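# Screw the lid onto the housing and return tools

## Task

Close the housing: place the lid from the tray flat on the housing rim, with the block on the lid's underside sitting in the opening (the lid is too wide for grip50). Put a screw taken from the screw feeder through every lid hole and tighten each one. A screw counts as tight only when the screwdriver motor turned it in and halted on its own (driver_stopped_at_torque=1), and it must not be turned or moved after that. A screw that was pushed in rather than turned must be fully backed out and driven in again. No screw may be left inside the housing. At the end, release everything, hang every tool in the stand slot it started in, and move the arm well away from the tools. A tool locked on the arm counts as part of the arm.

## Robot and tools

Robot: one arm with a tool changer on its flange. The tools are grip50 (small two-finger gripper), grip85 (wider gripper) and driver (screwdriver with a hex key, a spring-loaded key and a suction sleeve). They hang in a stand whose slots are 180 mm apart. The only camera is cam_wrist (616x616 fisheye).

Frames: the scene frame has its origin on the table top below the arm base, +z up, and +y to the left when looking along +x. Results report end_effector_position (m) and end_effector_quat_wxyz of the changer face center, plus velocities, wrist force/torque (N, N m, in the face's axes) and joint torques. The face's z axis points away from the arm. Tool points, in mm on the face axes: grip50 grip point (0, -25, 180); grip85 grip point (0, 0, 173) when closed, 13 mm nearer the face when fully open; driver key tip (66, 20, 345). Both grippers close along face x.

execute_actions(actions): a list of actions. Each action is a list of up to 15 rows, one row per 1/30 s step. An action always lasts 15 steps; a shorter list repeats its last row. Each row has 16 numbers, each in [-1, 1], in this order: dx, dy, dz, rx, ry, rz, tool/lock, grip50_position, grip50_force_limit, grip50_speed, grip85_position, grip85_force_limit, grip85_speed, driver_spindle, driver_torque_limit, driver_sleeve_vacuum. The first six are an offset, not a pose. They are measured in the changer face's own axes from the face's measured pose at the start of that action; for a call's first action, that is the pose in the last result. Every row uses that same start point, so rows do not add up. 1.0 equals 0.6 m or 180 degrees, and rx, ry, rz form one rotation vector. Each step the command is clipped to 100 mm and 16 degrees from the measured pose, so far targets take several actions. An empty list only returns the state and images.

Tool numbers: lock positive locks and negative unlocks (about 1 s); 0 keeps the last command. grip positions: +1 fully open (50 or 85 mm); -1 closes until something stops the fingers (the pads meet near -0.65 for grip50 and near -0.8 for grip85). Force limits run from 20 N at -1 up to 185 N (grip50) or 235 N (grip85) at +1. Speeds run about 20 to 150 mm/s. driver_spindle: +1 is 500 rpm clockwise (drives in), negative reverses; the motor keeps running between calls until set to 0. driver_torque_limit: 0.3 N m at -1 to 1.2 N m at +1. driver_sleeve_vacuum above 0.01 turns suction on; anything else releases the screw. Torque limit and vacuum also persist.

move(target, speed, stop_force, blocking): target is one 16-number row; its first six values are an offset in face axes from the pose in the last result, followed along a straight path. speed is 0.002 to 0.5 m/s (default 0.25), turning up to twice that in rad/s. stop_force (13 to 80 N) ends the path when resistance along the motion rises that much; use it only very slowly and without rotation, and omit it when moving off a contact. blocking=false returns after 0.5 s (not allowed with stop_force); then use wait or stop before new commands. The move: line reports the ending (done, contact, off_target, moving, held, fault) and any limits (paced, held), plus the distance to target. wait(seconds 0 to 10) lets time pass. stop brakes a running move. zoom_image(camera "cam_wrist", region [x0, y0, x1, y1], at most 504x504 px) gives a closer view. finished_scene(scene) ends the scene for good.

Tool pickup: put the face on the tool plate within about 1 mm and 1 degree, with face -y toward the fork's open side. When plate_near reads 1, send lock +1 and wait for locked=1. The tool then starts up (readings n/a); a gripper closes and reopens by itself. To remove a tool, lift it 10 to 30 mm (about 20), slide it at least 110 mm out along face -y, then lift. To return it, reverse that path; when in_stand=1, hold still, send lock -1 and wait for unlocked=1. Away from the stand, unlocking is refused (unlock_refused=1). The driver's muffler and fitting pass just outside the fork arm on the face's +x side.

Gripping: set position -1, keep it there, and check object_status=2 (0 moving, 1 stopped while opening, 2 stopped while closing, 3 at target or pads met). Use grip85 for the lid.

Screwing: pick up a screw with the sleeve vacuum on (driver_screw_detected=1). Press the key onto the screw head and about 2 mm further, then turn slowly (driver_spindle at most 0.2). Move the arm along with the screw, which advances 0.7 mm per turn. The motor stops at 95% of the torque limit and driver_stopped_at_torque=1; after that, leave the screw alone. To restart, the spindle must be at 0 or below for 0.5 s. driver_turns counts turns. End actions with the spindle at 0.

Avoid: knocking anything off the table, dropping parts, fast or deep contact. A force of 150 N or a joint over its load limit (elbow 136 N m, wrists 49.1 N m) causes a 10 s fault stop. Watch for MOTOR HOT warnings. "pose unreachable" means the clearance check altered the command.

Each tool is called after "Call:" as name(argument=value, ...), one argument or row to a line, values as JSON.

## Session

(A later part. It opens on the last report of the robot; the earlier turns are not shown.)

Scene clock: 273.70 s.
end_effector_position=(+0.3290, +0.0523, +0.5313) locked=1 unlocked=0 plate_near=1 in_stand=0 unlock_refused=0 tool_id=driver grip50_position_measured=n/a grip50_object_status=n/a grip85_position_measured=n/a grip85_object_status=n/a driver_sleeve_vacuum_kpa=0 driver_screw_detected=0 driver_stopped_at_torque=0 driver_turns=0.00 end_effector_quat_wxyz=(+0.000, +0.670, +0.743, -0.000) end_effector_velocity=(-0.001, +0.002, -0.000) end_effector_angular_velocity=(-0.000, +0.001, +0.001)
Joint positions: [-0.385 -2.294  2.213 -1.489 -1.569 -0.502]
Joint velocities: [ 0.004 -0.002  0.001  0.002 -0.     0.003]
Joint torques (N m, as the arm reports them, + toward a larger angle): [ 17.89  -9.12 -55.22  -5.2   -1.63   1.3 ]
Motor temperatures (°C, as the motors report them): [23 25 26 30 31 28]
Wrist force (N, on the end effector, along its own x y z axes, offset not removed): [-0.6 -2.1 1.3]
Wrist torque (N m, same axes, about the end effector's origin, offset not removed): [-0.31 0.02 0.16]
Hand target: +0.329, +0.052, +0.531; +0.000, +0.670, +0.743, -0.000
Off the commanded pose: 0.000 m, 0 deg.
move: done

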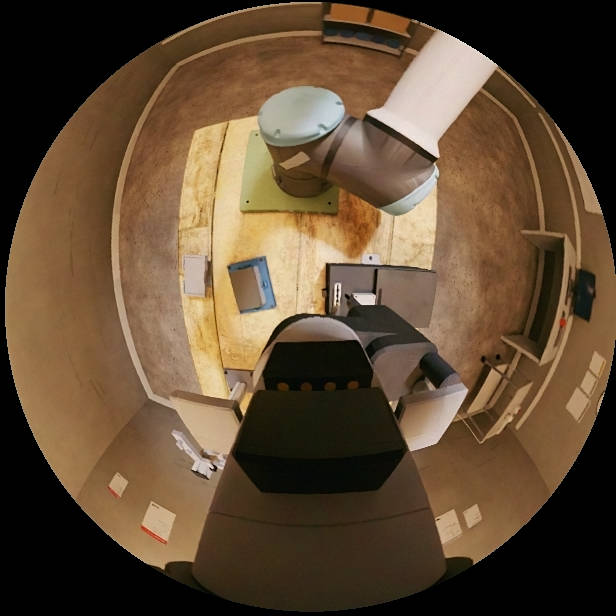

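Call:
move(
  target=[0,0,0.0347,0,0,0,0,0,0,0,0,0,0,0,0,0],
  speed=0.02,
  stop_force=13,
)

Call:
zoom_image(
  camera="cam_wrist",
  region=[328,280,358,310],
)

Scene clock: 281.57 s.
end_effector_position=(+0.3290, +0.0523, +0.5106) locked=1 unlocked=0 plate_near=1 in_stand=0 unlock_refused=0 tool_id=driver grip50_position_measured=n/a grip50_object_status=n/a grip85_position_measured=n/a grip85_object_status=n/a driver_sleeve_vacuum_kpa=0 driver_screw_detected=0 driver_stopped_at_torque=0 driver_turns=0.00 end_effector_quat_wxyz=(+0.000, +0.670, +0.743, -0.000) end_effector_velocity=(-0.000, -0.000, -0.002) end_effector_angular_velocity=(-0.000, +0.001, -0.001)
Joint positions: [-0.384 -2.297  2.25  -1.523 -1.569 -0.502]
Joint velocities: [-0.    -0.     0.003 -0.003 -0.001  0.   ]
Joint torques (N m, as the arm reports them, + toward a larger angle): [-14.51  -7.34 -55.98 -11.33   1.5   -1.46]
Motor temperatures (°C, as the motors report them): [23 25 26 30 31 28]
Wrist force (N, on the end effector, along its own x y z axes, offset not removed): [-0.7 -5.4 1.5]
Wrist torque (N m, same axes, about the end effector's origin, offset not removed): [-0.52 -0.03 0.10]
Hand target: +0.329, +0.052, +0.510; +0.000, +0.670, +0.743, -0.000
Off the commanded pose: 0.000 m, 0 deg.
move: done

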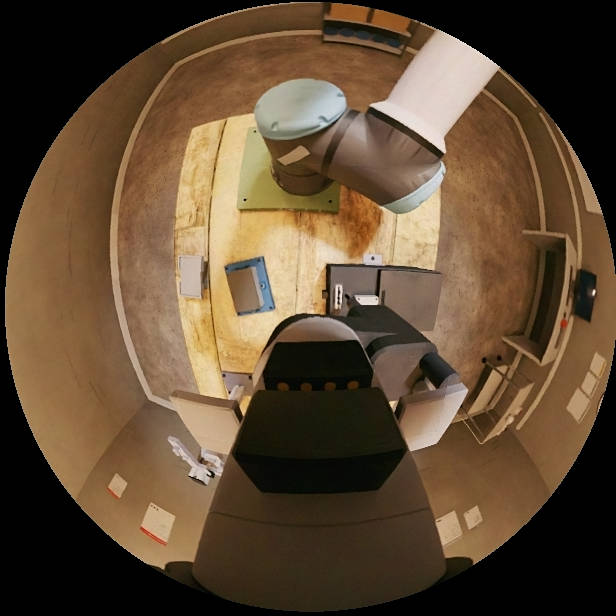

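Region (328, 280, 358, 310) of cam_wrist's 616x616 image, scaled by 16.800, with more detail than that image has.

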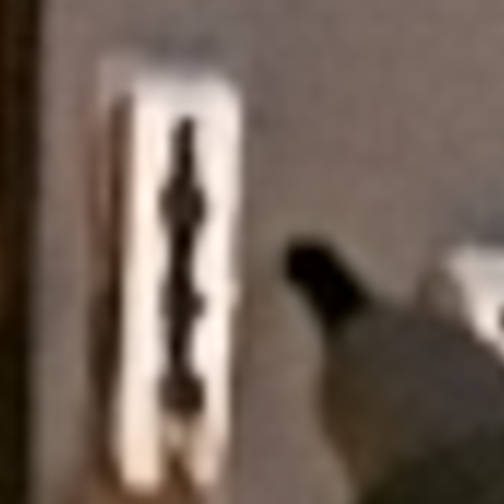

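Call:
move(
  target=[0,0,-0.012,0,0,0,0,0,0,0,0,0,0,0,0,0],
  speed=0.02,
)

Call:
move(
  target=[-0.0276,0.0073,0,0,0,0,0,0,0,0,0,0,0,0,0,1],
  speed=0.02,
)

Call:
move(
  target=[0,0,0.0072,0,0,0,0,0,0,0,0,0,0,-0.06,0,1],
  speed=0.004,
)

Call:
execute_actions(
  actions=[
    [[0,0,0,0,0,0,0,0,0,0,0,0,0,0,0,1]],
  ],
)

Call:
zoom_image(
  camera="cam_wrist",
  region=[328,280,358,310],
)

Scene clock: 292.73 s.
end_effector_position=(+0.3290, +0.0523, +0.5176) locked=1 unlocked=0 plate_near=1 in_stand=0 unlock_refused=0 tool_id=driver grip50_position_measured=n/a grip50_object_status=n/a grip85_position_measured=n/a grip85_object_status=n/a driver_sleeve_vacuum_kpa=0 driver_screw_detected=0 driver_stopped_at_torque=0 driver_turns=0.00 end_effector_quat_wxyz=(+0.000, +0.670, +0.743, -0.000) end_effector_velocity=(-0.000, +0.000, +0.002) end_effector_angular_velocity=(+0.000, +0.001, +0.001)
Joint positions: [-0.384 -2.296  2.238 -1.511 -1.569 -0.502]
Joint velocities: [ 0.     0.    -0.003  0.003 -0.    -0.   ]
Joint torques (N m, as the arm reports them, + toward a larger angle): [ -3.88  16.13 -71.92  -4.97   0.99  -1.81]
Motor temperatures (°C, as the motors report them): [23 25 26 30 31 28]
Wrist force (N, on the end effector, along its own x y z axes, offset not removed): [-1.0 -3.0 -0.5]
Wrist torque (N m, same axes, about the end effector's origin, offset not removed): [-0.40 -0.03 0.09]
Hand target: +0.329, +0.052, +0.518; +0.000, +0.670, +0.743, -0.000
Off the commanded pose: 0.000 m, 0 deg.
move: done

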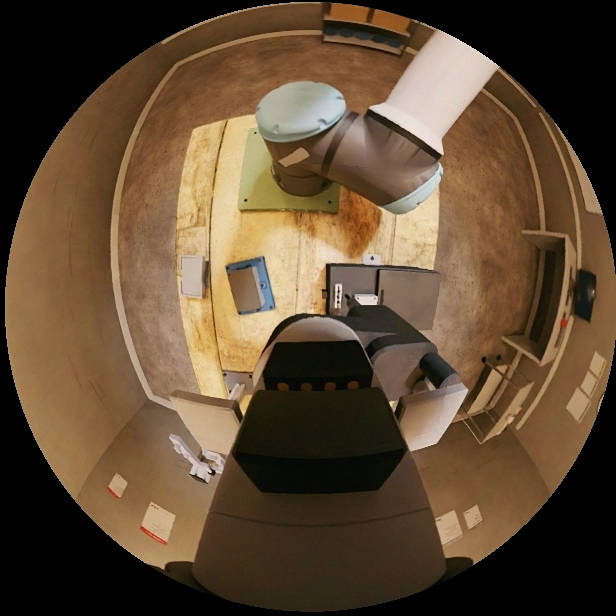

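Scene clock: 293.87 s.
end_effector_position=(+0.3350, +0.0364, +0.5177) locked=1 unlocked=0 plate_near=1 in_stand=0 unlock_refused=0 tool_id=driver grip50_position_measured=n/a grip50_object_status=n/a grip85_position_measured=n/a grip85_object_status=n/a driver_sleeve_vacuum_kpa=14 driver_screw_detected=0 driver_stopped_at_torque=0 driver_turns=0.00 end_effector_quat_wxyz=(+0.000, +0.670, +0.743, -0.000) end_effector_velocity=(+0.001, -0.002, +0.000) end_effector_angular_velocity=(+0.000, -0.001, +0.000)
Joint positions: [-0.426 -2.286  2.235 -1.518 -1.569 -0.544]
Joint velocities: [-0.004  0.001 -0.    -0.001  0.    -0.005]
Joint torques (N m, as the arm reports them, + toward a larger angle): [-14.84  14.35 -73.44 -10.75  -1.37  -1.58]
Motor temperatures (°C, as the motors report them): [23 25 26 30 31 28]
Wrist force (N, on the end effector, along its own x y z axes, offset not removed): [0.1 -2.2 1.3]
Wrist torque (N m, same axes, about the end effector's origin, offset not removed): [-0.31 -0.14 0.12]
Hand target: +0.335, +0.036, +0.518; +0.000, +0.670, +0.743, -0.000
Off the commanded pose: 0.000 m, 0 deg.
move: done

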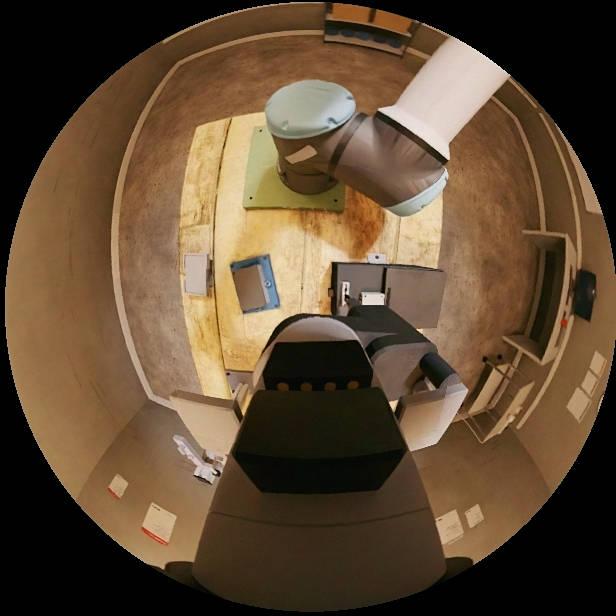

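Scene clock: 295.17 s.
end_effector_position=(+0.3350, +0.0364, +0.5134) locked=1 unlocked=0 plate_near=1 in_stand=0 unlock_refused=0 tool_id=driver grip50_position_measured=n/a grip50_object_status=n/a grip85_position_measured=n/a grip85_object_status=n/a driver_sleeve_vacuum_kpa=14 driver_screw_detected=0 driver_stopped_at_torque=0 driver_turns=-0.65 end_effector_quat_wxyz=(+0.000, +0.670, +0.743, -0.000) end_effector_velocity=(-0.000, -0.000, -0.001) end_effector_angular_velocity=(+0.000, +0.000, -0.001)
Joint positions: [-0.426 -2.287  2.242 -1.525 -1.569 -0.544]
Joint velocities: [-0.    -0.     0.002 -0.001 -0.     0.001]
Joint torques (N m, as the arm reports them, + toward a larger angle): [ 20.16  -7.11 -56.27 -11.41  -1.27   1.76]
Motor temperatures (°C, as the motors report them): [23 25 26 30 31 28]
Wrist force (N, on the end effector, along its own x y z axes, offset not removed): [-0.8 -3.8 -1.2]
Wrist torque (N m, same axes, about the end effector's origin, offset not removed): [-0.40 -0.07 0.19]
Hand target: +0.335, +0.036, +0.513; +0.000, +0.670, +0.743, -0.000
Off the commanded pose: 0.000 m, 0 deg.
move: done

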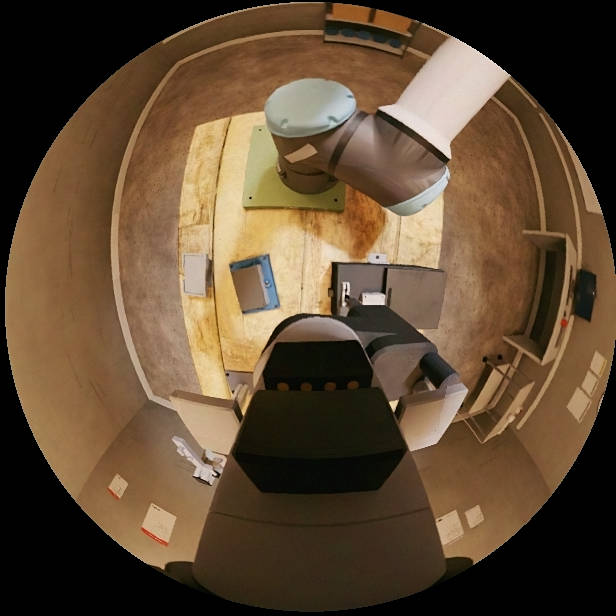

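Scene clock: 295.67 s.
end_effector_position=(+0.3350, +0.0364, +0.5134) locked=1 unlocked=0 plate_near=1 in_stand=0 unlock_refused=0 tool_id=driver grip50_position_measured=n/a grip50_object_status=n/a grip85_position_measured=n/a grip85_object_status=n/a driver_sleeve_vacuum_kpa=14 driver_screw_detected=0 driver_stopped_at_torque=0 driver_turns=-0.65 end_effector_quat_wxyz=(+0.000, +0.670, +0.743, -0.000) end_effector_velocity=(+0.000, +0.000, +0.000) end_effector_angular_velocity=(-0.000, -0.001, +0.000)
Joint positions: [-0.426 -2.287  2.242 -1.525 -1.569 -0.544]
Joint velocities: [ 0. -0. -0. -0.  0. -0.]
Joint torques (N m, as the arm reports them, + toward a larger angle): [ 17.36  -8.89 -59.33 -10.23  -0.92   1.66]
Motor temperatures (°C, as the motors report them): [23 25 26 30 31 28]
Wrist force (N, on the end effector, along its own x y z axes, offset not removed): [-0.2 -1.9 1.4]
Wrist torque (N m, same axes, about the end effector's origin, offset not removed): [-0.20 -0.01 0.10]
Hand target: +0.335, +0.036, +0.513; +0.000, +0.670, +0.743, -0.000
Off the commanded pose: 0.000 m, 0 deg.

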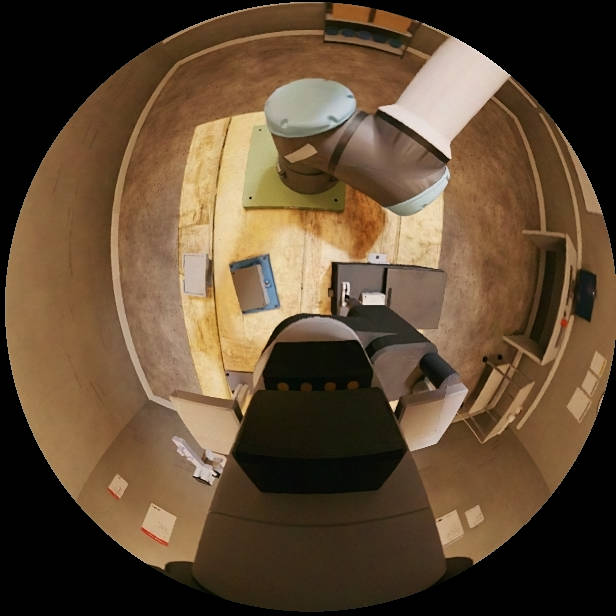

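Region (328, 280, 358, 310) of cam_wrist's 616x616 image, scaled by 16.800, with more detail than that image has.

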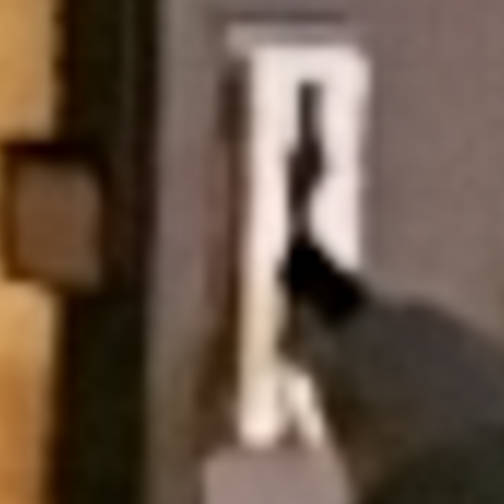

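No contact yet; lower a bit more.

Call:
move(
  target=[0,0,0.005,0,0,0,0,0,0,0,0,0,0,-0.06,0,1],
  speed=0.003,
)

Call:
execute_actions(
  actions=[
    [[0,0,0,0,0,0,0,0,0,0,0,0,0,0,0,1]],
  ],
)

Call:
zoom_image(
  camera="cam_wrist",
  region=[328,280,358,310],
)

Scene clock: 306.50 s.
end_effector_position=(+0.3350, +0.0364, +0.5104) locked=1 unlocked=0 plate_near=1 in_stand=0 unlock_refused=0 tool_id=driver grip50_position_measured=n/a grip50_object_status=n/a grip85_position_measured=n/a grip85_object_status=n/a driver_sleeve_vacuum_kpa=14 driver_screw_detected=0 driver_stopped_at_torque=0 driver_turns=-1.27 end_effector_quat_wxyz=(+0.000, +0.670, +0.743, -0.000) end_effector_velocity=(-0.000, -0.000, -0.001) end_effector_angular_velocity=(+0.000, +0.000, -0.000)
Joint positions: [-0.426 -2.287  2.248 -1.53  -1.569 -0.544]
Joint velocities: [-0.     0.     0.002 -0.001  0.     0.   ]
Joint torques (N m, as the arm reports them, + toward a larger angle): [ 17.39  -7.5  -53.18 -11.05  -1.42   2.14]
Motor temperatures (°C, as the motors report them): [23 25 26 30 31 28]
Wrist force (N, on the end effector, along its own x y z axes, offset not removed): [-0.9 -0.8 -1.5]
Wrist torque (N m, same axes, about the end effector's origin, offset not removed): [-0.17 0.13 0.17]
Hand target: +0.335, +0.036, +0.510; +0.000, +0.670, +0.743, -0.000
Off the commanded pose: 0.000 m, 0 deg.
move: done

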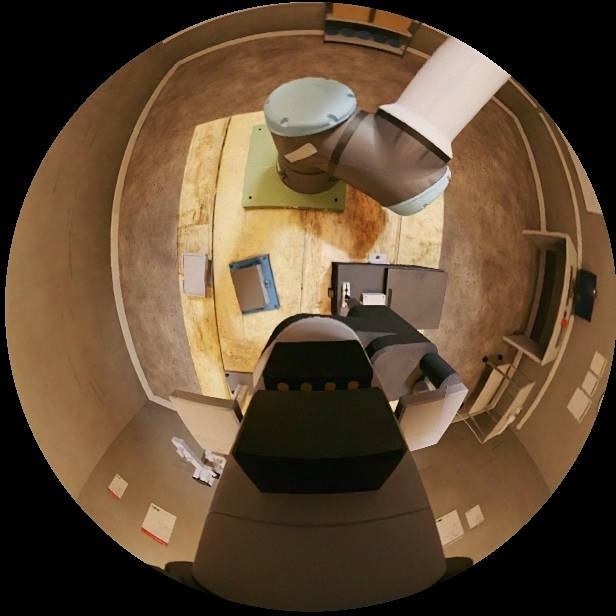

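Scene clock: 307.00 s.
end_effector_position=(+0.3350, +0.0364, +0.5104) locked=1 unlocked=0 plate_near=1 in_stand=0 unlock_refused=0 tool_id=driver grip50_position_measured=n/a grip50_object_status=n/a grip85_position_measured=n/a grip85_object_status=n/a driver_sleeve_vacuum_kpa=14 driver_screw_detected=0 driver_stopped_at_torque=0 driver_turns=-1.27 end_effector_quat_wxyz=(+0.000, +0.670, +0.743, -0.000) end_effector_velocity=(-0.000, -0.000, -0.000) end_effector_angular_velocity=(+0.001, +0.001, -0.001)
Joint positions: [-0.426 -2.287  2.248 -1.53  -1.569 -0.544]
Joint velocities: [-0.001 -0.     0.     0.001  0.    -0.   ]
Joint torques (N m, as the arm reports them, + toward a larger angle): [ 18.1   -9.81 -57.92 -10.09  -1.29   2.06]
Motor temperatures (°C, as the motors report them): [23 25 26 30 31 28]
Wrist force (N, on the end effector, along its own x y z axes, offset not removed): [1.5 -2.3 -5.6]
Wrist torque (N m, same axes, about the end effector's origin, offset not removed): [-0.37 -0.13 0.21]
Hand target: +0.335, +0.036, +0.510; +0.000, +0.670, +0.743, -0.000
Off the commanded pose: 0.000 m, 0 deg.

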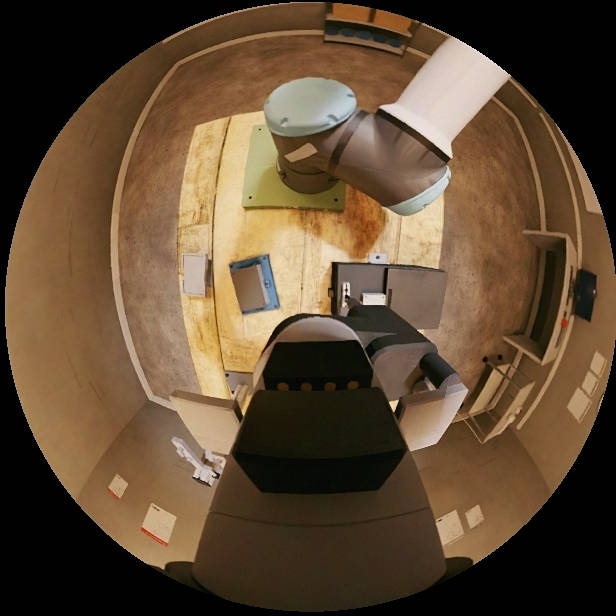

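Region (328, 280, 358, 310) of cam_wrist's 616x616 image, scaled by 16.800, with more detail than that image has.

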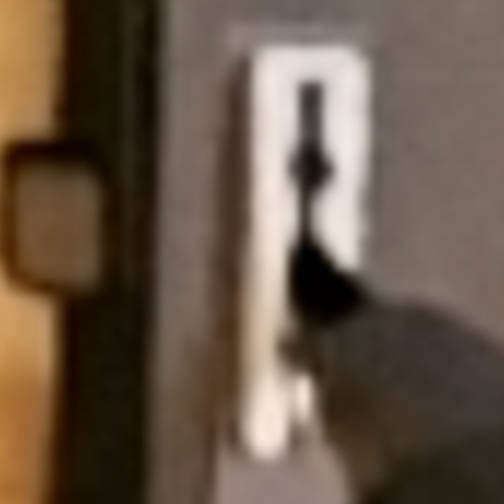

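Call:
execute_actions(
  actions=[
    [[0,0,-0.006,0,0,0,0,0,0,0,0,0,0,0,0,1]],
    [[0.0008,0.0005,0,0,0,0,0,0,0,0,0,0,0,0,0,1]],
    [[0,0,0.003,0,0,0,0,0,0,0,0,0,0,-0.06,0,1]],
    [[0,0,0.002,0,0,0,0,0,0,0,0,0,0,-0.06,0,1]],
    [[0,0,0,0,0,0,0,0,0,0,0,0,0,0,0,1]],
  ],
)

Scene clock: 316.97 s.
end_effector_position=(+0.3352, +0.0369, +0.5110) locked=1 unlocked=0 plate_near=1 in_stand=0 unlock_refused=0 tool_id=driver grip50_position_measured=n/a grip50_object_status=n/a grip85_position_measured=n/a grip85_object_status=n/a driver_sleeve_vacuum_kpa=14 driver_screw_detected=0 driver_stopped_at_torque=0 driver_turns=-1.77 end_effector_quat_wxyz=(+0.000, +0.670, +0.743, -0.000) end_effector_velocity=(-0.000, -0.000, -0.000) end_effector_angular_velocity=(-0.001, +0.000, +0.000)
Joint positions: [-0.424 -2.286  2.246 -1.53  -1.569 -0.542]
Joint velocities: [-0.     0.     0.    -0.    -0.001 -0.001]
Joint torques (N m, as the arm reports them, + toward a larger angle): [ 16.55 -11.04 -54.91 -11.13  -1.46   2.16]
Motor temperatures (°C, as the motors report them): [23 25 26 30 31 28]
Wrist force (N, on the end effector, along its own x y z axes, offset not removed): [-3.1 -1.1 -2.0]
Wrist torque (N m, same axes, about the end effector's origin, offset not removed): [0.00 0.08 0.10]
Hand target: +0.335, +0.037, +0.511; +0.000, +0.670, +0.743, -0.000
Off the commanded pose: 0.000 m, 0 deg.

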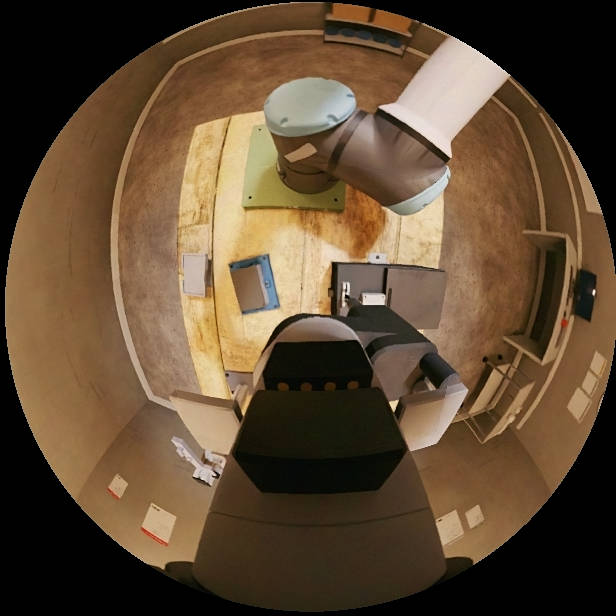

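Try the other way.

Call:
execute_actions(
  actions=[
    [[0,0,-0.005,0,0,0,0,0,0,0,0,0,0,0,0,1]],
    [[-0.0016,-0.0016,0,0,0,0,0,0,0,0,0,0,0,0,0,1]],
    [[0,0,0.003,0,0,0,0,0,0,0,0,0,0,-0.06,0,1]],
    [[0,0,0.002,0,0,0,0,0,0,0,0,0,0,-0.06,0,1]],
    [[0,0,0,0,0,0,0,0,0,0,0,0,0,0,0,1]],
  ],
)

Call:
zoom_image(
  camera="cam_wrist",
  region=[328,280,358,310],
)

Scene clock: 326.27 s.
end_effector_position=(+0.3344, +0.0359, +0.5110) locked=1 unlocked=0 plate_near=1 in_stand=0 unlock_refused=0 tool_id=driver grip50_position_measured=n/a grip50_object_status=n/a grip85_position_measured=n/a grip85_object_status=n/a driver_sleeve_vacuum_kpa=14 driver_screw_detected=0 driver_stopped_at_torque=0 driver_turns=-2.27 end_effector_quat_wxyz=(+0.000, +0.670, +0.743, -0.000) end_effector_velocity=(+0.000, +0.000, -0.000) end_effector_angular_velocity=(+0.000, +0.000, -0.000)
Joint positions: [-0.429 -2.289  2.247 -1.528 -1.569 -0.547]
Joint velocities: [ 0.  0.  0. -0. -0.  0.]
Joint torques (N m, as the arm reports them, + toward a larger angle): [ -8.05  -9.99 -56.19 -11.27  -1.52  -0.73]
Motor temperatures (°C, as the motors report them): [23 25 26 30 31 28]
Wrist force (N, on the end effector, along its own x y z axes, offset not removed): [0.0 -1.1 -0.1]
Wrist torque (N m, same axes, about the end effector's origin, offset not removed): [-0.25 -0.03 0.14]
Hand target: +0.334, +0.036, +0.511; +0.000, +0.670, +0.743, -0.000
Off the commanded pose: 0.000 m, 0 deg.

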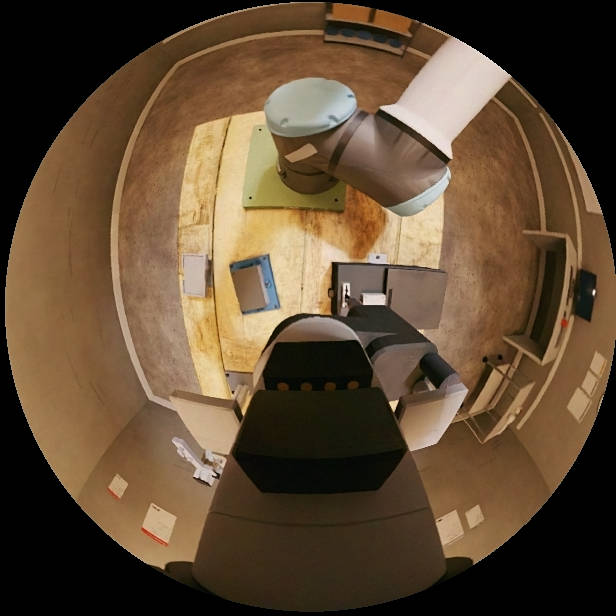

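Region (328, 280, 358, 310) of cam_wrist's 616x616 image, scaled by 16.800, with more detail than that image has.

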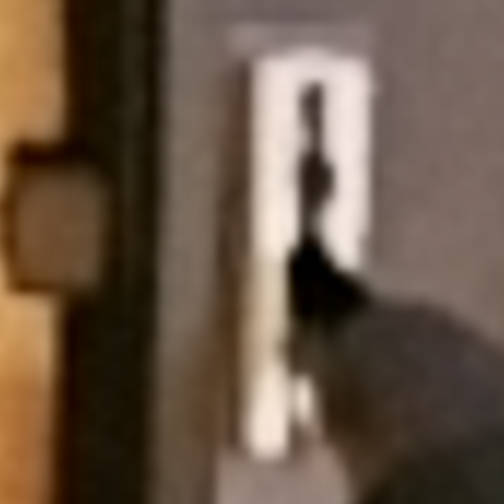

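Call:
execute_actions(
  actions=[
    [[0,0,0.002,0,0,0,0,0,0,0,0,0,0,-0.06,0,1]],
    [[0,0,0.002,0,0,0,0,0,0,0,0,0,0,-0.06,0,1]],
    [[0,0,0,0,0,0,0,0,0,0,0,0,0,0,0,1]],
  ],
)

Scene clock: 333.50 s.
end_effector_position=(+0.3344, +0.0359, +0.5086) locked=1 unlocked=0 plate_near=1 in_stand=0 unlock_refused=0 tool_id=driver grip50_position_measured=n/a grip50_object_status=n/a grip85_position_measured=n/a grip85_object_status=n/a driver_sleeve_vacuum_kpa=14 driver_screw_detected=0 driver_stopped_at_torque=0 driver_turns=-2.77 end_effector_quat_wxyz=(+0.000, +0.670, +0.743, -0.000) end_effector_velocity=(+0.000, +0.000, +0.000) end_effector_angular_velocity=(+0.001, -0.000, +0.000)
Joint positions: [-0.429 -2.289  2.251 -1.532 -1.569 -0.547]
Joint velocities: [-0.    -0.    -0.     0.     0.001 -0.   ]
Joint torques (N m, as the arm reports them, + toward a larger angle): [ -6.88  -8.2  -53.5  -10.71  -1.19   0.29]
Motor temperatures (°C, as the motors report them): [23 25 26 30 31 28]
Wrist force (N, on the end effector, along its own x y z axes, offset not removed): [-0.8 1.6 -4.0]
Wrist torque (N m, same axes, about the end effector's origin, offset not removed): [-0.11 -0.13 0.16]
Hand target: +0.334, +0.036, +0.509; +0.000, +0.670, +0.743, -0.000
Off the commanded pose: 0.000 m, 0 deg.

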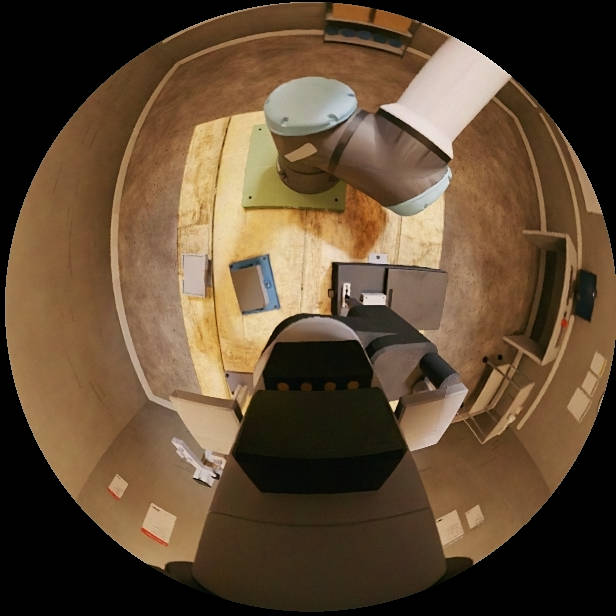

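Call:
execute_actions(
  actions=[
    [[0,0,-0.014,0,0,0,0,0,0,0,0,0,0,0,0,0]],
    [[0,0,0,0,0,0,0,0,0,0,0,0,0,0,0,0]],
    [[0.02,0,0,0,0,0,0,0,0,0,0,0,0,0,0,0]],
    [[0,0,0,0,0,0,0,0,0,0,0,0,0,0,0,0]],
    [[0,0,0.009,0,0,0,0,0,0,0,0,0,0,0,0,0]],
    [[0,0,0,0,0,0,0,0,0,0,0,0,0,0,0,0]],
  ],
)

Call:
zoom_image(
  camera="cam_wrist",
  region=[328,280,358,310],
)

Scene clock: 343.60 s.
end_effector_position=(+0.3331, +0.0477, +0.5116) locked=1 unlocked=0 plate_near=1 in_stand=0 unlock_refused=0 tool_id=driver grip50_position_measured=n/a grip50_object_status=n/a grip85_position_measured=n/a grip85_object_status=n/a driver_sleeve_vacuum_kpa=0 driver_screw_detected=0 driver_stopped_at_torque=0 driver_turns=-2.76 end_effector_quat_wxyz=(+0.000, +0.670, +0.743, -0.000) end_effector_velocity=(-0.000, -0.000, -0.001) end_effector_angular_velocity=(+0.001, +0.001, -0.000)
Joint positions: [-0.393 -2.288  2.246 -1.527 -1.568 -0.511]
Joint velocities: [-0.001  0.     0.001  0.     0.    -0.   ]
Joint torques (N m, as the arm reports them, + toward a larger angle): [  3.61  -9.69 -60.05 -10.44  -0.1    0.53]
Motor temperatures (°C, as the motors report them): [23 25 26 30 31 28]
Wrist force (N, on the end effector, along its own x y z axes, offset not removed): [-0.2 -5.7 1.3]
Wrist torque (N m, same axes, about the end effector's origin, offset not removed): [-0.46 -0.14 0.15]
Hand target: +0.333, +0.048, +0.512; +0.000, +0.670, +0.743, -0.000
Off the commanded pose: 0.000 m, 0 deg.

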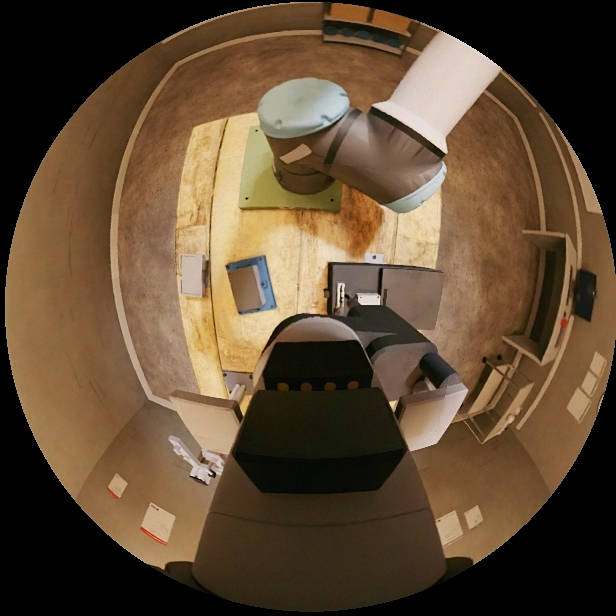

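Region (328, 280, 358, 310) of cam_wrist's 616x616 image, scaled by 16.800, with more detail than that image has.

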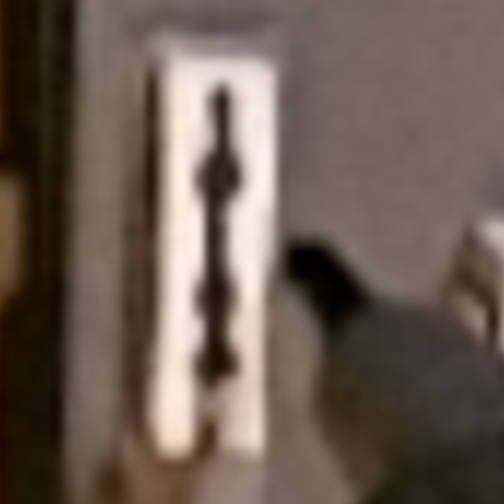

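Call:
execute_actions(
  actions=[
    [[0,0,-0.008,0,0,0,0,0,0,0,0,0,0,0,0,0]],
    [[0,0,0,0,0,0,0,0,0,0,0,0,0,0,0,0]],
    [[-0.02,0.007,0,0,0,0,0,0,0,0,0,0,0,0,0,1]],
    [[0,0,0,0,0,0,0,0,0,0,0,0,0,0,0,1]],
    [[0,0,0.003,0,0,0,0,0,0,0,0,0,0,-0.06,0,1]],
    [[0,0,0.002,0,0,0,0,0,0,0,0,0,0,-0.06,0,1]],
    [[0,0,0,0,0,0,0,0,0,0,0,0,0,0,0,1]],
  ],
)

Call:
zoom_image(
  camera="cam_wrist",
  region=[328,280,358,310],
)

Scene clock: 353.37 s.
end_effector_position=(+0.3385, +0.0363, +0.5134) locked=1 unlocked=0 plate_near=1 in_stand=0 unlock_refused=0 tool_id=driver grip50_position_measured=n/a grip50_object_status=n/a grip85_position_measured=n/a grip85_object_status=n/a driver_sleeve_vacuum_kpa=14 driver_screw_detected=0 driver_stopped_at_torque=0 driver_turns=-3.26 end_effector_quat_wxyz=(+0.000, +0.670, +0.743, -0.000) end_effector_velocity=(-0.000, +0.000, -0.000) end_effector_angular_velocity=(-0.001, +0.000, +0.001)
Joint positions: [-0.422 -2.278  2.24  -1.531 -1.569 -0.539]
Joint velocities: [ 0.001 -0.     0.     0.    -0.001 -0.001]
Joint torques (N m, as the arm reports them, + toward a larger angle): [ -2.83 -10.91 -55.13 -11.09   1.97   1.77]
Motor temperatures (°C, as the motors report them): [23 25 26 30 31 28]
Wrist force (N, on the end effector, along its own x y z axes, offset not removed): [0.8 -1.0 1.4]
Wrist torque (N m, same axes, about the end effector's origin, offset not removed): [-0.16 -0.07 0.09]
Hand target: +0.339, +0.036, +0.513; +0.000, +0.670, +0.743, -0.000
Off the commanded pose: 0.000 m, 0 deg.

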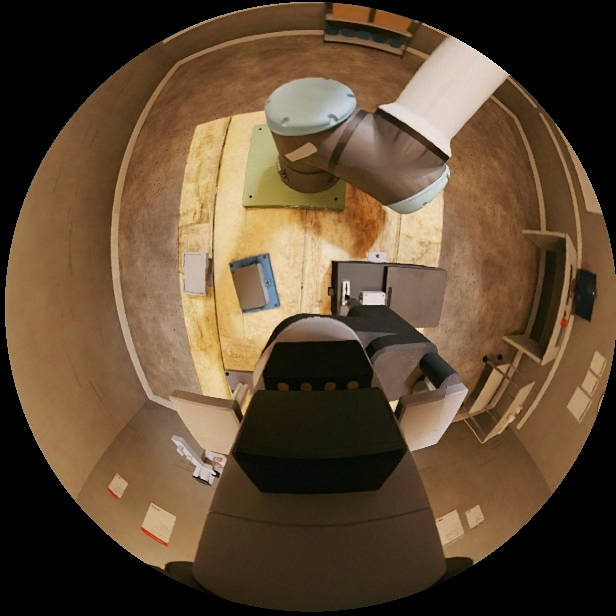

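Region (328, 280, 358, 310) of cam_wrist's 616x616 image, scaled by 16.800, with more detail than that image has.

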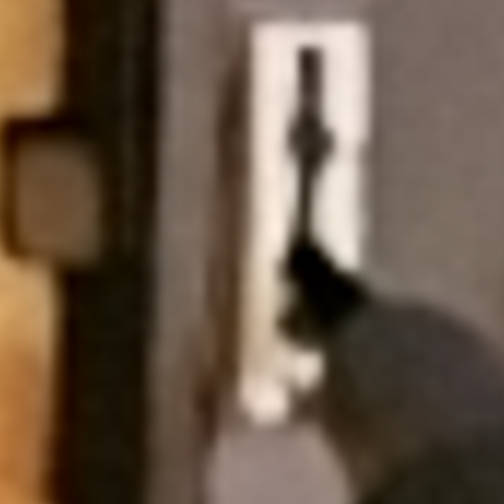

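Call:
execute_actions(
  actions=[
    [[0,0,-0.002,0,0,0,0,0,0,0,0,0,0,0,0,1]],
    [[-0.0014,0,0,0,0,0,0,0,0,0,0,0,0,0,0,1]],
    [[0,0,0.002,0,0,0,0,0,0,0,0,0,0,-0.06,0,1]],
    [[0,0,0.002,0,0,0,0,0,0,0,0,0,0,-0.06,0,1]],
    [[0,0,0,0,0,0,0,0,0,0,0,0,0,0,0,1]],
  ],
)

Call:
zoom_image(
  camera="cam_wrist",
  region=[328,280,358,310],
)

Scene clock: 369.83 s.
end_effector_position=(+0.3386, +0.0355, +0.5122) locked=1 unlocked=0 plate_near=1 in_stand=0 unlock_refused=0 tool_id=driver grip50_position_measured=n/a grip50_object_status=n/a grip85_position_measured=n/a grip85_object_status=n/a driver_sleeve_vacuum_kpa=14 driver_screw_detected=0 driver_stopped_at_torque=0 driver_turns=-3.76 end_effector_quat_wxyz=(+0.000, +0.670, +0.743, -0.000) end_effector_velocity=(-0.000, -0.000, -0.000) end_effector_angular_velocity=(+0.000, +0.001, -0.001)
Joint positions: [-0.424 -2.278  2.242 -1.533 -1.569 -0.542]
Joint velocities: [-0.     0.     0.001  0.    -0.     0.   ]
Joint torques (N m, as the arm reports them, + toward a larger angle): [-11.73  -8.67 -54.05 -11.41   1.74  -1.07]
Motor temperatures (°C, as the motors report them): [23 25 26 30 31 28]
Wrist force (N, on the end effector, along its own x y z axes, offset not removed): [2.6 -3.1 -0.2]
Wrist torque (N m, same axes, about the end effector's origin, offset not removed): [-0.05 0.42 -0.02]
Hand target: +0.339, +0.035, +0.512; +0.000, +0.670, +0.743, -0.000
Off the commanded pose: 0.000 m, 0 deg.

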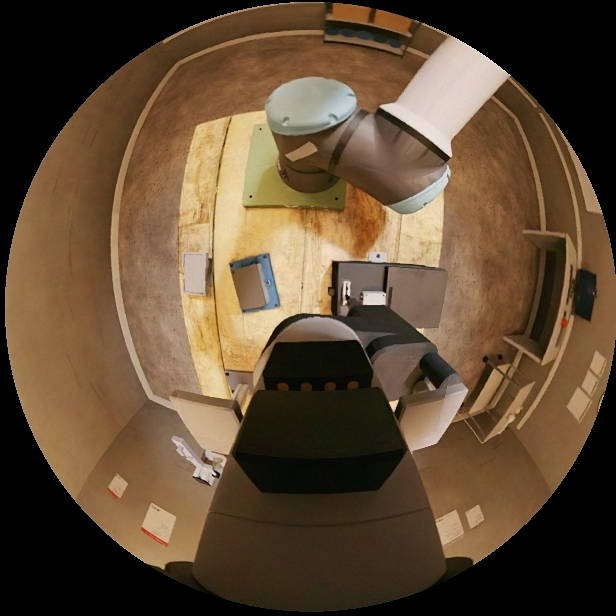

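Region (328, 280, 358, 310) of cam_wrist's 616x616 image, scaled by 16.800, with more detail than that image has.

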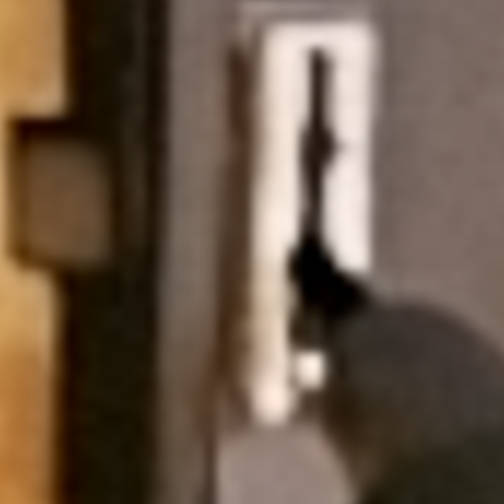

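Call:
execute_actions(
  actions=[
    [[0.0007,-0.0005,0,0,0,0,0,0,0,0,0,0,0,-0.06,0,1]],
    [[0,0,0.001,0,0,0,0,0,0,0,0,0,0,-0.06,0,1]],
    [[0,0,0,0,0,0,0,0,0,0,0,0,0,0,0,1]],
  ],
)

Scene clock: 376.27 s.
end_effector_position=(+0.3383, +0.0358, +0.5116) locked=1 unlocked=0 plate_near=1 in_stand=0 unlock_refused=0 tool_id=driver grip50_position_measured=n/a grip50_object_status=n/a grip85_position_measured=n/a grip85_object_status=n/a driver_sleeve_vacuum_kpa=14 driver_screw_detected=0 driver_stopped_at_torque=0 driver_turns=-4.26 end_effector_quat_wxyz=(+0.000, +0.670, +0.743, -0.000) end_effector_velocity=(+0.000, +0.000, +0.000) end_effector_angular_velocity=(+0.000, -0.000, +0.001)
Joint positions: [-0.423 -2.279  2.243 -1.533 -1.569 -0.541]
Joint velocities: [ 0.     0.    -0.001  0.     0.    -0.001]
Joint torques (N m, as the arm reports them, + toward a larger angle): [ 14.71  -9.21 -52.55 -11.08   2.     2.09]
Motor temperatures (°C, as the motors report them): [23 25 26 30 31 28]
Wrist force (N, on the end effector, along its own x y z axes, offset not removed): [-1.0 -3.6 -3.6]
Wrist torque (N m, same axes, about the end effector's origin, offset not removed): [-0.16 0.48 0.12]
Hand target: +0.338, +0.036, +0.512; +0.000, +0.670, +0.743, -0.000
Off the commanded pose: 0.000 m, 0 deg.

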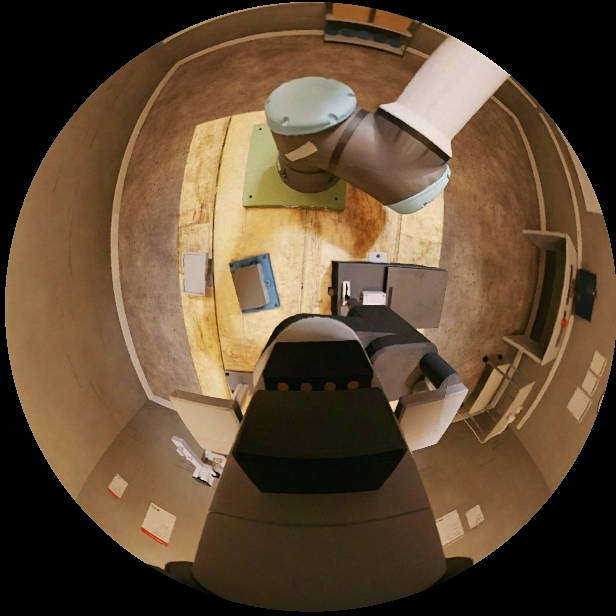

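Call:
execute_actions(
  actions=[
    [[0,0,-0.003,0,0,0,0,0,0,0,0,0,0,-0.06,0,1]],
    [[0,-0.001,0,0,0,0,0,0,0,0,0,0,0,-0.06,0,1]],
    [[0,-0.001,0,0,0,0,0,0,0,0,0,0,0,-0.06,0,1]],
    [[0,-0.001,0,0,0,0,0,0,0,0,0,0,0,-0.06,0,1]],
    [[0,0.004,0,0,0,0,0,0,0,0,0,0,0,-0.06,0,1]],
    [[0,0.001,0,0,0,0,0,0,0,0,0,0,0,-0.06,0,1]],
    [[0,0.001,0,0,0,0,0,0,0,0,0,0,0,-0.06,0,1]],
    [[0,0.001,0,0,0,0,0,0,0,0,0,0,0,0,0,1]],
  ],
)

Call:
zoom_image(
  camera="cam_wrist",
  region=[328,280,358,310],
)

Scene clock: 391.50 s.
end_effector_position=(+0.3406, +0.0361, +0.5134) locked=1 unlocked=0 plate_near=1 in_stand=0 unlock_refused=0 tool_id=driver grip50_position_measured=n/a grip50_object_status=n/a grip85_position_measured=n/a grip85_object_status=n/a driver_sleeve_vacuum_kpa=14 driver_screw_detected=0 driver_stopped_at_torque=0 driver_turns=-6.01 end_effector_quat_wxyz=(+0.000, +0.670, +0.743, -0.000) end_effector_velocity=(+0.000, +0.000, -0.000) end_effector_angular_velocity=(+0.001, -0.000, +0.000)
Joint positions: [-0.419 -2.273  2.238 -1.534 -1.569 -0.537]
Joint velocities: [ 0.     0.     0.001 -0.001  0.001  0.   ]
Joint torques (N m, as the arm reports them, + toward a larger angle): [ 14.41  14.37 -73.86 -13.68   2.09   2.17]
Motor temperatures (°C, as the motors report them): [23 25 26 30 31 28]
Wrist force (N, on the end effector, along its own x y z axes, offset not removed): [1.9 -5.9 -3.8]
Wrist torque (N m, same axes, about the end effector's origin, offset not removed): [1.51 1.00 -0.20]
Hand target: +0.341, +0.036, +0.513; +0.000, +0.670, +0.743, -0.000
Off the commanded pose: 0.000 m, 0 deg.

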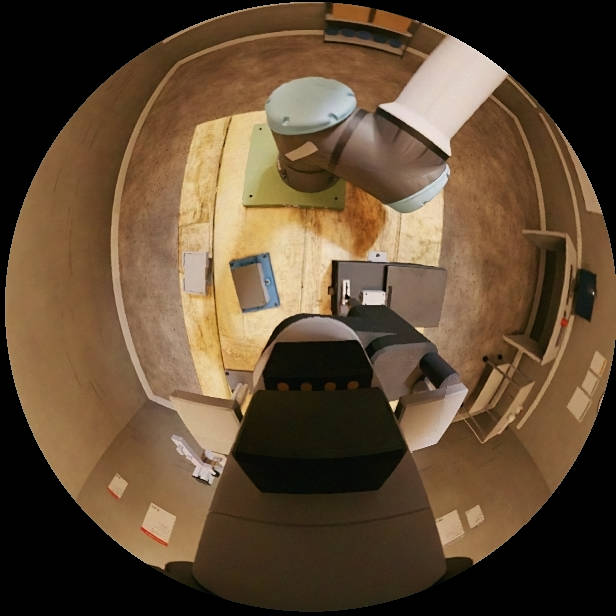

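Region (328, 280, 358, 310) of cam_wrist's 616x616 image, scaled by 16.800, with more detail than that image has.

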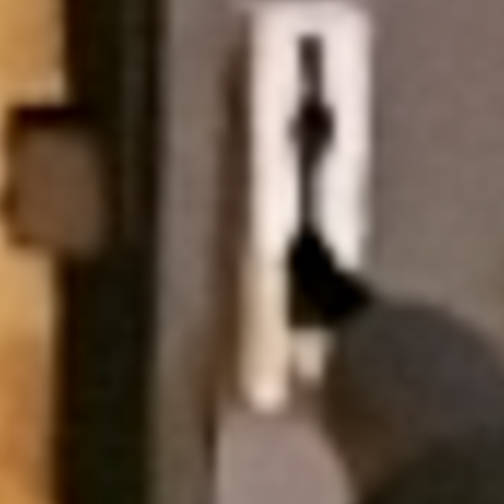

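Call:
execute_actions(
  actions=[
    [[0,-0.003,0,0,0,0,0,0,0,0,0,0,0,0,0,1]],
    [[0.001,-0.004,0,0,0,0,0,0,0,0,0,0,0,0,0,1]],
    [[0,0.0006,0,0,0,0,0,0,0,0,0,0,0,-0.1,0,1]],
    [[0,0,0.002,0,0,0,0,0,0,0,0,0,0,-0.1,0,1]],
    [[0,0,0.002,0,0,0,0,0,0,0,0,0,0,-0.1,0,1]],
    [[0,0,0,0,0,0,0,0,0,0,0,0,0,0,0,1]],
  ],
)

Call:
zoom_image(
  camera="cam_wrist",
  region=[328,280,358,310],
)

Scene clock: 402.87 s.
end_effector_position=(+0.3368, +0.0363, +0.5110) locked=1 unlocked=0 plate_near=1 in_stand=0 unlock_refused=0 tool_id=driver grip50_position_measured=n/a grip50_object_status=n/a grip85_position_measured=n/a grip85_object_status=n/a driver_sleeve_vacuum_kpa=14 driver_screw_detected=0 driver_stopped_at_torque=0 driver_turns=-7.25 end_effector_quat_wxyz=(+0.000, +0.670, +0.743, -0.000) end_effector_velocity=(+0.000, -0.000, +0.000) end_effector_angular_velocity=(-0.000, -0.001, +0.001)
Joint positions: [-0.424 -2.283  2.245 -1.532 -1.569 -0.542]
Joint velocities: [-0.     0.    -0.    -0.     0.    -0.001]
Joint torques (N m, as the arm reports them, + toward a larger angle): [ 15.06  -8.65 -54.35 -11.21   1.16   1.11]
Motor temperatures (°C, as the motors report them): [23 25 26 30 31 28]
Wrist force (N, on the end effector, along its own x y z axes, offset not removed): [0.6 -6.1 -6.3]
Wrist torque (N m, same axes, about the end effector's origin, offset not removed): [-0.12 0.16 -0.01]
Hand target: +0.337, +0.036, +0.511; +0.000, +0.670, +0.743, -0.000
Off the commanded pose: 0.000 m, 0 deg.

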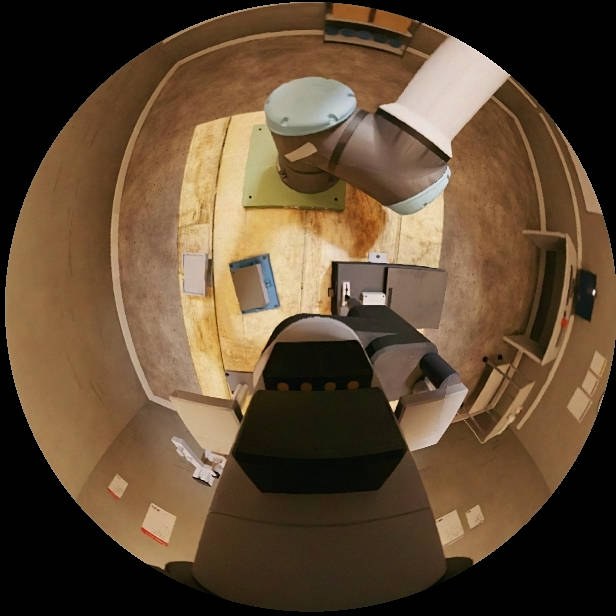

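Region (328, 280, 358, 310) of cam_wrist's 616x616 image, scaled by 16.800, with more detail than that image has.

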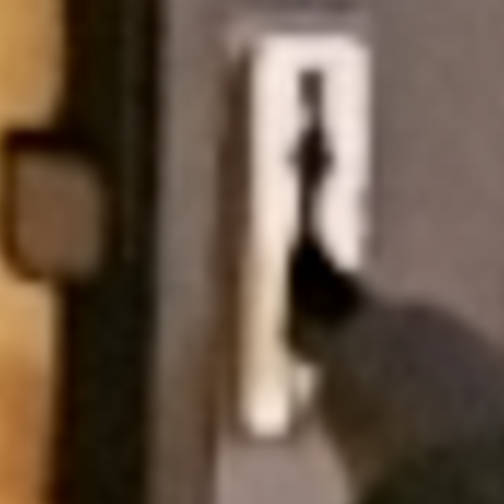

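Call:
execute_actions(
  actions=[
    [[0,0,-0.01,0,0,0,0,0,0,0,0,0,0,0,0,1]],
    [[0,0,0,0,0,0,0,0,0,0,0,0,0,0,0,1]],
    [[0.0017,-0.0193,0,0,0,0,0,0,0,0,0,0,0,0,0,1]],
    [[0,0,0,0,0,0,0,0,0,0,0,0,0,0,0,1]],
    [[0,0,0.003,0,0,0,0,0,0,0,0,0,0,-0.06,0,1]],
    [[0,0,0.003,0,0,0,0,0,0,0,0,0,0,-0.06,0,1]],
    [[0,0,0,0,0,0,0,0,0,0,0,0,0,0,0,1]],
  ],
)

Call:
zoom_image(
  camera="cam_wrist",
  region=[328,280,358,310],
)

Scene clock: 415.10 s.
end_effector_position=(+0.3252, +0.0361, +0.5134) locked=1 unlocked=0 plate_near=1 in_stand=0 unlock_refused=0 tool_id=driver grip50_position_measured=n/a grip50_object_status=n/a grip85_position_measured=n/a grip85_object_status=n/a driver_sleeve_vacuum_kpa=14 driver_screw_detected=0 driver_stopped_at_torque=0 driver_turns=-7.75 end_effector_quat_wxyz=(+0.000, +0.670, +0.743, -0.000) end_effector_velocity=(+0.000, -0.000, +0.001) end_effector_angular_velocity=(-0.001, -0.001, +0.000)
Joint positions: [-0.442 -2.31   2.249 -1.508 -1.569 -0.56 ]
Joint velocities: [ 0.     0.    -0.001 -0.    -0.    -0.   ]
Joint torques (N m, as the arm reports them, + toward a larger angle): [ -4.44  -8.25 -56.61 -11.03  -1.42   1.87]
Motor temperatures (°C, as the motors report them): [23 25 26 30 31 28]
Wrist force (N, on the end effector, along its own x y z axes, offset not removed): [-1.9 0.0 0.1]
Wrist torque (N m, same axes, about the end effector's origin, offset not removed): [-0.13 0.04 0.15]
Hand target: +0.325, +0.036, +0.513; +0.000, +0.670, +0.743, -0.000
Off the commanded pose: 0.000 m, 0 deg.

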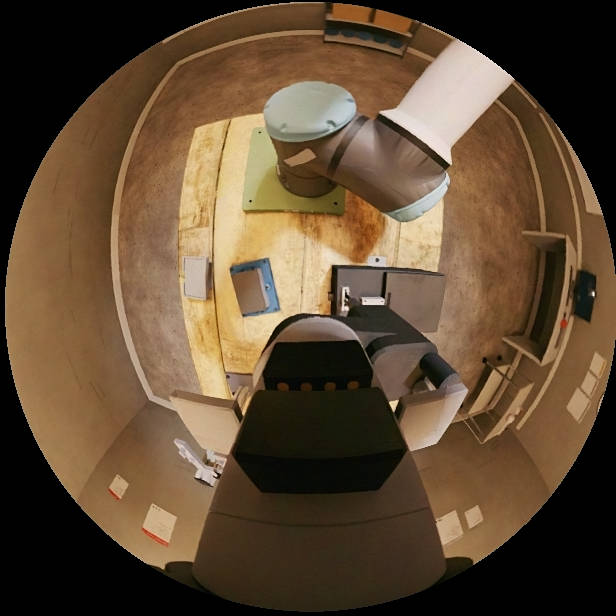

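Region (328, 280, 358, 310) of cam_wrist's 616x616 image, scaled by 16.800, with more detail than that image has.

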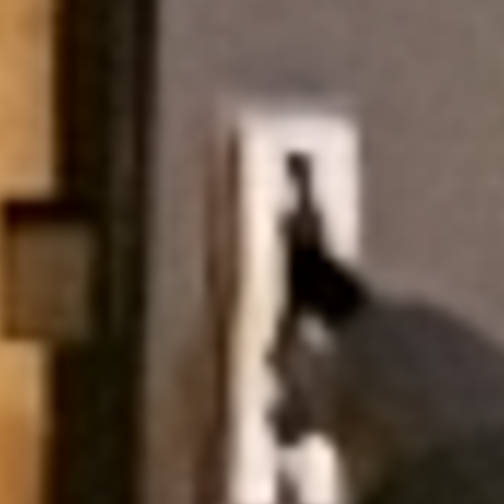

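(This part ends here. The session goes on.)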